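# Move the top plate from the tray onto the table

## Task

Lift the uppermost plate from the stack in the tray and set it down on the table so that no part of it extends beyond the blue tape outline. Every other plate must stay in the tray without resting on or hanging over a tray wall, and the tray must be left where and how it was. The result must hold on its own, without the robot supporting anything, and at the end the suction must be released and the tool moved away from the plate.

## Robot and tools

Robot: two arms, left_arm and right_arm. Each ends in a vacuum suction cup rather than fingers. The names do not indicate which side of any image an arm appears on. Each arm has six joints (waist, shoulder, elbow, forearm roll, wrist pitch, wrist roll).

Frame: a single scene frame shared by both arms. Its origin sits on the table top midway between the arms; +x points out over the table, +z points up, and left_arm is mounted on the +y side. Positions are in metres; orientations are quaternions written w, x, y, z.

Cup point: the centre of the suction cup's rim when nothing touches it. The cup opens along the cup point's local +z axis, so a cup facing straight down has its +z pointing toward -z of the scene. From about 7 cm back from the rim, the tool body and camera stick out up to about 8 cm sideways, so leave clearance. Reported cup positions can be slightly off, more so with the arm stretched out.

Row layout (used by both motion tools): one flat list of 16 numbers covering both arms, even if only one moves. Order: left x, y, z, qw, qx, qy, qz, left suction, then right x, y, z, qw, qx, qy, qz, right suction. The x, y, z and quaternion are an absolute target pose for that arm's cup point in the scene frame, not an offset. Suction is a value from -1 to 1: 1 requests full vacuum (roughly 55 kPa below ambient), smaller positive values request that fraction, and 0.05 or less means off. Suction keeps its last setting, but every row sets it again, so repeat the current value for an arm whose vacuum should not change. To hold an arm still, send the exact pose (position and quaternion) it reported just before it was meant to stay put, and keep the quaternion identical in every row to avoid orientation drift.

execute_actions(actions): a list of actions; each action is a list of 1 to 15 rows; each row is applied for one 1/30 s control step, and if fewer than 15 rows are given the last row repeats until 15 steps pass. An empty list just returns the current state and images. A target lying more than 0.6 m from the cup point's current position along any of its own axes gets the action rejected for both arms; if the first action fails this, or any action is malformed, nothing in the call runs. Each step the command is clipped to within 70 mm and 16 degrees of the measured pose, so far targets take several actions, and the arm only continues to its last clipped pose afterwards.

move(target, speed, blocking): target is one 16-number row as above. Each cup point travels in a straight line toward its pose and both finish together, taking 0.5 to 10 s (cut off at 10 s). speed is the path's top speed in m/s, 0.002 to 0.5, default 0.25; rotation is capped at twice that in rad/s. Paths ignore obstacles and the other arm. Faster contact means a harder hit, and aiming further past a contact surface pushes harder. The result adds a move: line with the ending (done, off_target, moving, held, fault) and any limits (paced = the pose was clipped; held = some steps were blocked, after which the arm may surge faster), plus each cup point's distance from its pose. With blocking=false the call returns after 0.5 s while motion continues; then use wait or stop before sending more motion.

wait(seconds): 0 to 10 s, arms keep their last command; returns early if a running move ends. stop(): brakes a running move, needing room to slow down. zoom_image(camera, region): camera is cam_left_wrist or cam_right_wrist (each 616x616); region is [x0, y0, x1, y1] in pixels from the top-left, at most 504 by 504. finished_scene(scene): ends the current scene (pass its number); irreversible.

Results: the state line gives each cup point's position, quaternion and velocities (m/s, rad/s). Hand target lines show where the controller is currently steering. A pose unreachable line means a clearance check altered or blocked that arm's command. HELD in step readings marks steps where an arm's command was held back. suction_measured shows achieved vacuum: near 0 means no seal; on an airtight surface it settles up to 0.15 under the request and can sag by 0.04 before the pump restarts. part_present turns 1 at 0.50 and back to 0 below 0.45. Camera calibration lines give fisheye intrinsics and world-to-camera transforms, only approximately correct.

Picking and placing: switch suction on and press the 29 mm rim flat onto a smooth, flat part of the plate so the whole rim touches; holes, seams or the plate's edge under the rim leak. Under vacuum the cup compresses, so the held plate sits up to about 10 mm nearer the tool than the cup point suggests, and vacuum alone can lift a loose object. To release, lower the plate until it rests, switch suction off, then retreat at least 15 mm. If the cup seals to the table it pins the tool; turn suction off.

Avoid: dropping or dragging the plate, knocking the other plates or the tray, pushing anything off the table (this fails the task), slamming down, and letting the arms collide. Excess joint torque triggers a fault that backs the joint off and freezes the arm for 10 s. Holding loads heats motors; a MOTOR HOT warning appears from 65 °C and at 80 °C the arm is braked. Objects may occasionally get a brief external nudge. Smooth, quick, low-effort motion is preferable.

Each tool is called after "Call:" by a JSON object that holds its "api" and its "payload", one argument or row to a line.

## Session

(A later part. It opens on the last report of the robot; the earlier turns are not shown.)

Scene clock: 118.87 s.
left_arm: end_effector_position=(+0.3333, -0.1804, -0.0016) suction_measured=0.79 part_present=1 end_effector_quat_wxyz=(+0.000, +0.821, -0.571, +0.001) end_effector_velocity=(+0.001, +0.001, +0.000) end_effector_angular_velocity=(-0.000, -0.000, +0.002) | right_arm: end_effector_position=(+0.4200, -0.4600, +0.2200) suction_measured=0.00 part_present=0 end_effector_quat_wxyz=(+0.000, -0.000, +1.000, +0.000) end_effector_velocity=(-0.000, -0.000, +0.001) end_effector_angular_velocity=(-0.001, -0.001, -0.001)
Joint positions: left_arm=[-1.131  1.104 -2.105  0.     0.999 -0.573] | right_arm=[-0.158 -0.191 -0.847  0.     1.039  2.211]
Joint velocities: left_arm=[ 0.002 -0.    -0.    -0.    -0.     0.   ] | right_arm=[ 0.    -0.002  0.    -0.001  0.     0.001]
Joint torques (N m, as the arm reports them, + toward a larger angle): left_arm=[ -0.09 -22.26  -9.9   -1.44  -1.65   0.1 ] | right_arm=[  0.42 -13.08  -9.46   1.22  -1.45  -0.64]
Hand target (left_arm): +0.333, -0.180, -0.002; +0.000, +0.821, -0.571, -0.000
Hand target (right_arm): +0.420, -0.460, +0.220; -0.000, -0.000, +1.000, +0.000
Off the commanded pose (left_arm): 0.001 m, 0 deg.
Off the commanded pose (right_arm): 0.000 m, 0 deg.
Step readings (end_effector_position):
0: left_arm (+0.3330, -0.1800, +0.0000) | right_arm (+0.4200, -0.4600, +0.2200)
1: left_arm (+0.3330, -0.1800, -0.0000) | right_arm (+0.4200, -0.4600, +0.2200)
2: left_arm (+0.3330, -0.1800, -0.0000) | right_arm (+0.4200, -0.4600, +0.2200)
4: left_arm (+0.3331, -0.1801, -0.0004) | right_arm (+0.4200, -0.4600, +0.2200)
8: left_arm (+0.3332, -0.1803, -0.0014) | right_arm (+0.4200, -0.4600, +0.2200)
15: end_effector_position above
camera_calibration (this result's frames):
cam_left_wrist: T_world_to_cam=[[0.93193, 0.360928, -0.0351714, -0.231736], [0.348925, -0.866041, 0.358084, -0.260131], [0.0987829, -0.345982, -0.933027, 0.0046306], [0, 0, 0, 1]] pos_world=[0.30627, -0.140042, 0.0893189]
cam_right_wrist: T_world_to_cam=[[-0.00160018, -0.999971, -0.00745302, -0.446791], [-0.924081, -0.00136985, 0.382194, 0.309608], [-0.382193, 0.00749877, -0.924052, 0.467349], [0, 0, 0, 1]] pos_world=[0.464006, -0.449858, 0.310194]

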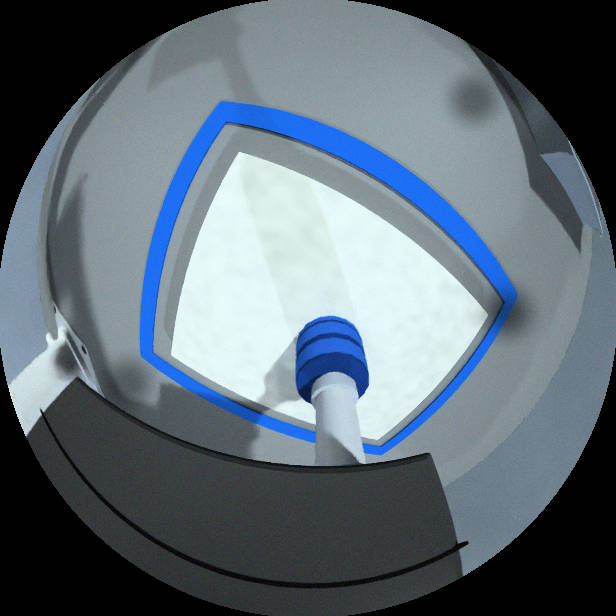

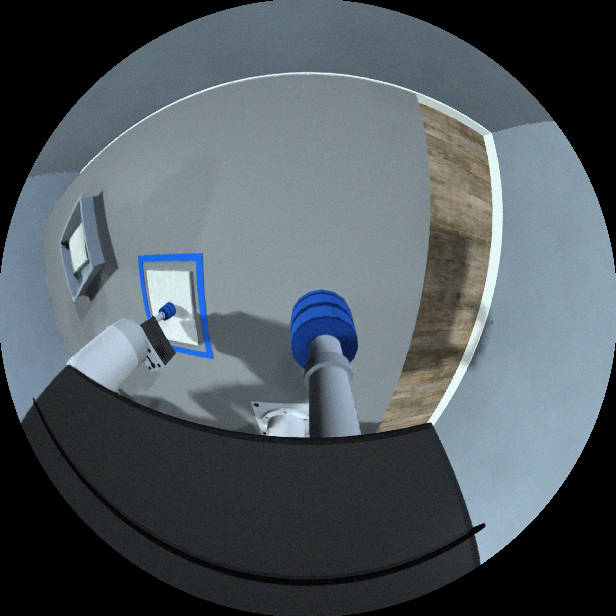

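Contact confirmed. Releasing and lifting away.

Call:
{"api": "execute_actions", "payload": {
  "actions": [
    [[0.3332,-0.1803,-0.0015,0,-0.8211,0.5707,0,0, 0.42,-0.46,0.22,0,0,1,0,0]]
  ]
}}

Call:
{"api": "move", "payload": {
  "target": [0.333,-0.180,0.04,0,-0.8211,0.5707,0,0, 0.42,-0.46,0.22,0,0,1,0,0],
  "speed": 0.1
}}

Scene clock: 121.87 s.
left_arm: end_effector_position=(+0.3331, -0.1802, -0.0019) suction_measured=0.00 part_present=0 end_effector_quat_wxyz=(-0.000, +0.821, -0.571, -0.000) end_effector_velocity=(-0.001, +0.000, +0.000) end_effector_angular_velocity=(+0.002, +0.001, -0.001) | right_arm: end_effector_position=(+0.4200, -0.4600, +0.2200) suction_measured=0.00 part_present=0 end_effector_quat_wxyz=(+0.000, +0.000, +1.000, -0.000) end_effector_velocity=(-0.000, +0.000, -0.000) end_effector_angular_velocity=(+0.001, +0.001, +0.001)
Joint positions: left_arm=[-1.131  1.105 -2.107 -0.     1.002 -0.573] | right_arm=[-0.158 -0.191 -0.847  0.     1.039  2.211]
Joint velocities: left_arm=[-0.001 -0.001  0.001  0.     0.002 -0.   ] | right_arm=[ 0.001  0.    -0.     0.001  0.001 -0.001]
Joint torques (N m, as the arm reports them, + toward a larger angle): left_arm=[  0.34 -18.66  -7.46  -1.39  -0.26   0.03] | right_arm=[  0.76 -12.9   -9.52   0.88  -1.53  -0.65]
Hand target (left_arm): +0.333, -0.180, -0.001; +0.000, +0.821, -0.571, +0.000
Hand target (right_arm): +0.420, -0.460, +0.220; +0.000, -0.000, +1.000, +0.000
Off the commanded pose (left_arm): 0.000 m, 0 deg.
Off the commanded pose (right_arm): 0.000 m, 0 deg.
Step readings (end_effector_position):
0: left_arm (+0.3331, -0.1801, -0.0023) | right_arm (+0.4200, -0.4600, +0.2200)
1: left_arm (+0.3331, -0.1801, -0.0022) | right_arm (+0.4200, -0.4600, +0.2200)
2: left_arm (+0.3331, -0.1802, -0.0021) | right_arm (+0.4200, -0.4600, +0.2200)
4: left_arm (+0.3331, -0.1802, -0.0020) | right_arm (+0.4200, -0.4600, +0.2200)
8: left_arm (+0.3331, -0.1802, -0.0020) | right_arm (+0.4200, -0.4600, +0.2200)
15: end_effector_position above
camera_calibration (this result's frames):
cam_left_wrist: T_world_to_cam=[[0.931888, 0.360993, -0.0356122, -0.231658], [0.349349, -0.866705, 0.356058, -0.259968], [0.0976694, -0.344248, -0.933785, 0.00509889], [0, 0, 0, 1]] pos_world=[0.306201, -0.139934, 0.0890753]
cam_right_wrist: T_world_to_cam=[[-0.00160027, -0.999971, -0.00745283, -0.446791], [-0.924081, -0.00136969, 0.382194, 0.309608], [-0.382193, 0.00749863, -0.924052, 0.467348], [0, 0, 0, 1]] pos_world=[0.464006, -0.449858, 0.310194]

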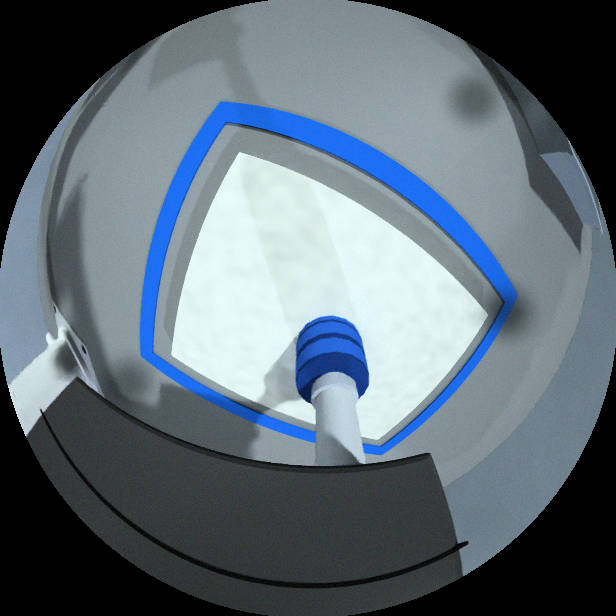

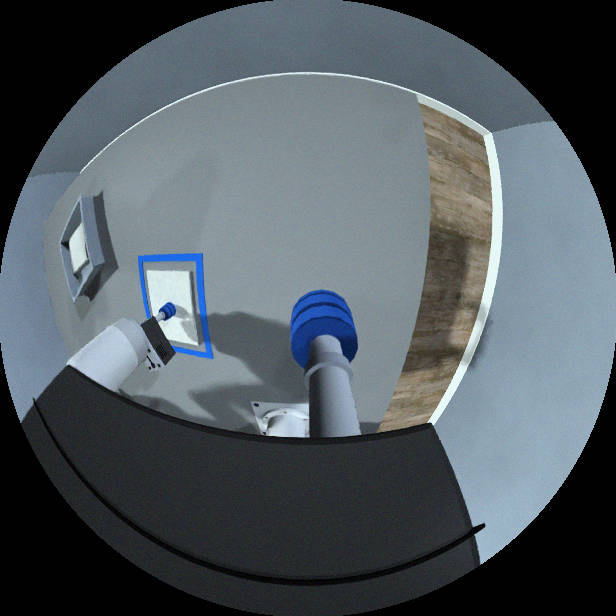

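Scene clock: 122.70 s.
left_arm: end_effector_position=(+0.3328, -0.1796, +0.0389) suction_measured=0.00 part_present=0 end_effector_quat_wxyz=(-0.000, +0.821, -0.571, -0.001) end_effector_velocity=(-0.001, -0.001, +0.004) end_effector_angular_velocity=(-0.002, -0.001, +0.001) | right_arm: end_effector_position=(+0.4200, -0.4600, +0.2200) suction_measured=0.00 part_present=0 end_effector_quat_wxyz=(+0.000, +0.000, +1.000, +0.000) end_effector_velocity=(+0.000, -0.000, -0.000) end_effector_angular_velocity=(+0.001, -0.000, -0.002)
Joint positions: left_arm=[-1.131  1.029 -2.09   0.     1.063 -0.573] | right_arm=[-0.158 -0.191 -0.847  0.     1.039  2.211]
Joint velocities: left_arm=[-0.002 -0.006  0.001  0.     0.004 -0.003] | right_arm=[-0.     0.001 -0.     0.001 -0.001  0.001]
Joint torques (N m, as the arm reports them, + toward a larger angle): left_arm=[  0.07 -23.46 -10.61  -1.31  -1.65   0.18] | right_arm=[  0.68 -12.72  -9.71   1.12  -1.58  -0.5 ]
Hand target (left_arm): +0.333, -0.180, +0.040; -0.000, +0.821, -0.571, +0.000
Hand target (right_arm): +0.420, -0.460, +0.220; +0.000, -0.000, +1.000, +0.000
Off the commanded pose (left_arm): 0.001 m, 0 deg.
Off the commanded pose (right_arm): 0.000 m, 0 deg.
move: done
camera_calibration (this result's frames):
cam_left_wrist: T_world_to_cam=[[0.931805, 0.361203, -0.0356666, -0.23006], [0.349654, -0.866939, 0.355189, -0.274061], [0.0973745, -0.343438, -0.934114, 0.0437208], [0, 0, 0, 1]] pos_world=[0.305941, -0.139481, 0.129978]
cam_right_wrist: T_world_to_cam=[[-0.00160023, -0.999971, -0.00745301, -0.446791], [-0.924081, -0.0013698, 0.382194, 0.309608], [-0.382193, 0.00749878, -0.924052, 0.467349], [0, 0, 0, 1]] pos_world=[0.464006, -0.449858, 0.310194]

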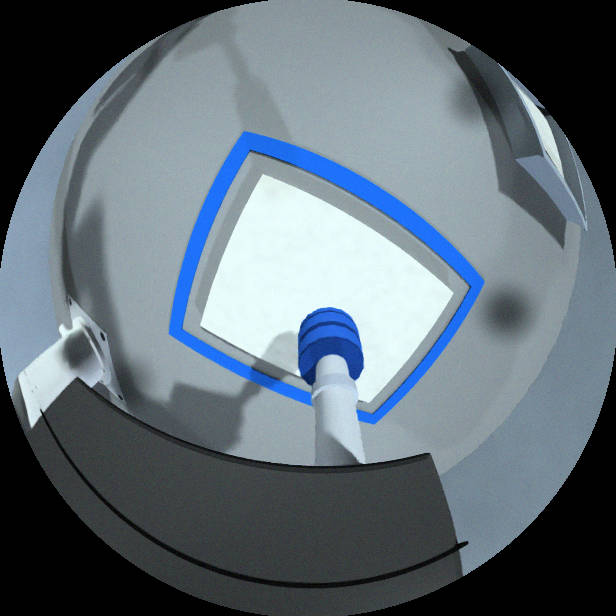

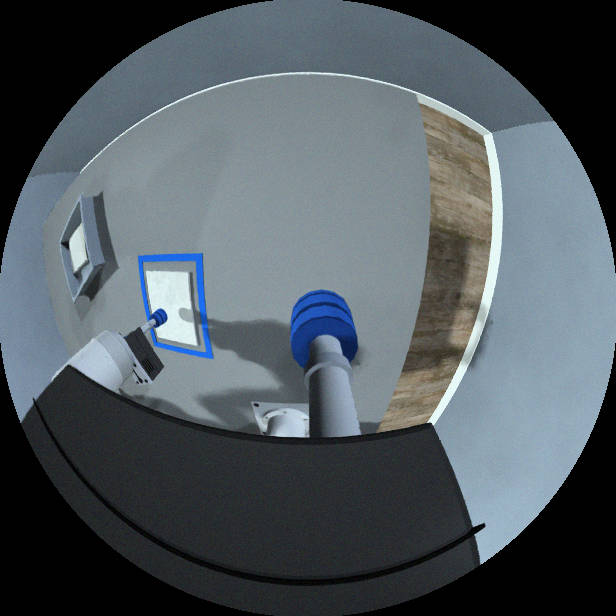

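Call:
{"api": "move", "payload": {
  "target": [0.24,0.08,0.25,0,-0.8211,0.5707,0,0, 0.42,-0.46,0.22,0,0,1,0,0],
  "speed": 0.35
}}

Scene clock: 126.53 s.
left_arm: end_effector_position=(+0.2392, +0.0800, +0.2490) suction_measured=0.00 part_present=0 end_effector_quat_wxyz=(-0.000, +0.821, -0.571, -0.001) end_effector_velocity=(-0.000, +0.001, +0.003) end_effector_angular_velocity=(-0.003, -0.002, +0.002) | right_arm: end_effector_position=(+0.4200, -0.4600, +0.2200) suction_measured=0.00 part_present=0 end_effector_quat_wxyz=(+0.000, -0.000, +1.000, -0.000) end_effector_velocity=(+0.000, +0.000, +0.000) end_effector_angular_velocity=(+0.002, -0.002, -0.001)
Joint positions: left_arm=[-0.985 -0.183 -0.942 -0.     1.126 -0.427] | right_arm=[-0.158 -0.191 -0.847  0.     1.039  2.211]
Joint velocities: left_arm=[ 0.002 -0.009  0.002 -0.     0.003 -0.   ] | right_arm=[-0.    -0.    -0.001  0.002 -0.    -0.001]
Joint torques (N m, as the arm reports them, + toward a larger angle): left_arm=[ -0.18 -10.2  -10.83  -1.2   -1.71   0.06] | right_arm=[  1.45 -13.09  -9.41   1.3   -1.5   -0.57]
Hand target (left_arm): +0.239, +0.080, +0.249; +0.000, +0.821, -0.571, -0.000
Hand target (right_arm): +0.420, -0.460, +0.220; -0.000, -0.000, +1.000, -0.000
Off the commanded pose (left_arm): 0.001 m, 0 deg.
Off the commanded pose (right_arm): 0.000 m, 0 deg.
move: done; limits=paced
camera_calibration (this result's frames):
cam_left_wrist: T_world_to_cam=[[0.93182, 0.361108, -0.0362283, -0.228952], [0.349731, -0.8668, 0.355453, -0.0909259], [0.0969543, -0.343888, -0.933992, 0.338318], [0, 0, 0, 1]] pos_world=[0.212341, 0.120206, 0.340011]
cam_right_wrist: T_world_to_cam=[[-0.00160008, -0.999971, -0.00745279, -0.446791], [-0.924081, -0.00136985, 0.382194, 0.309608], [-0.382193, 0.00749852, -0.924052, 0.467348], [0, 0, 0, 1]] pos_world=[0.464006, -0.449858, 0.310194]

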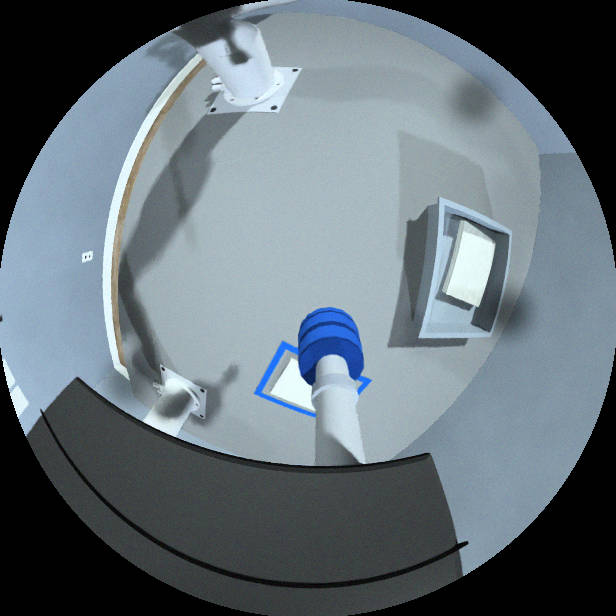

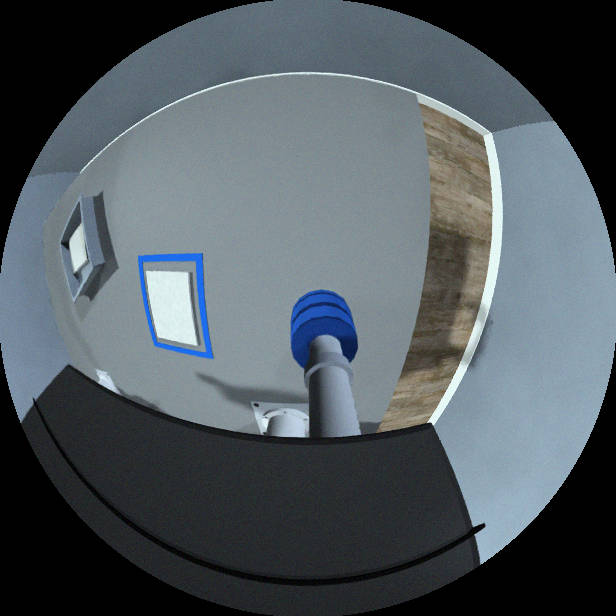

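The plate is inside the tape, the other two are in the tray, and the arms are clear.

Call:
{"api": "finished_scene", "payload": {
  "scene": 2
}}

The scene is finished: the task was done.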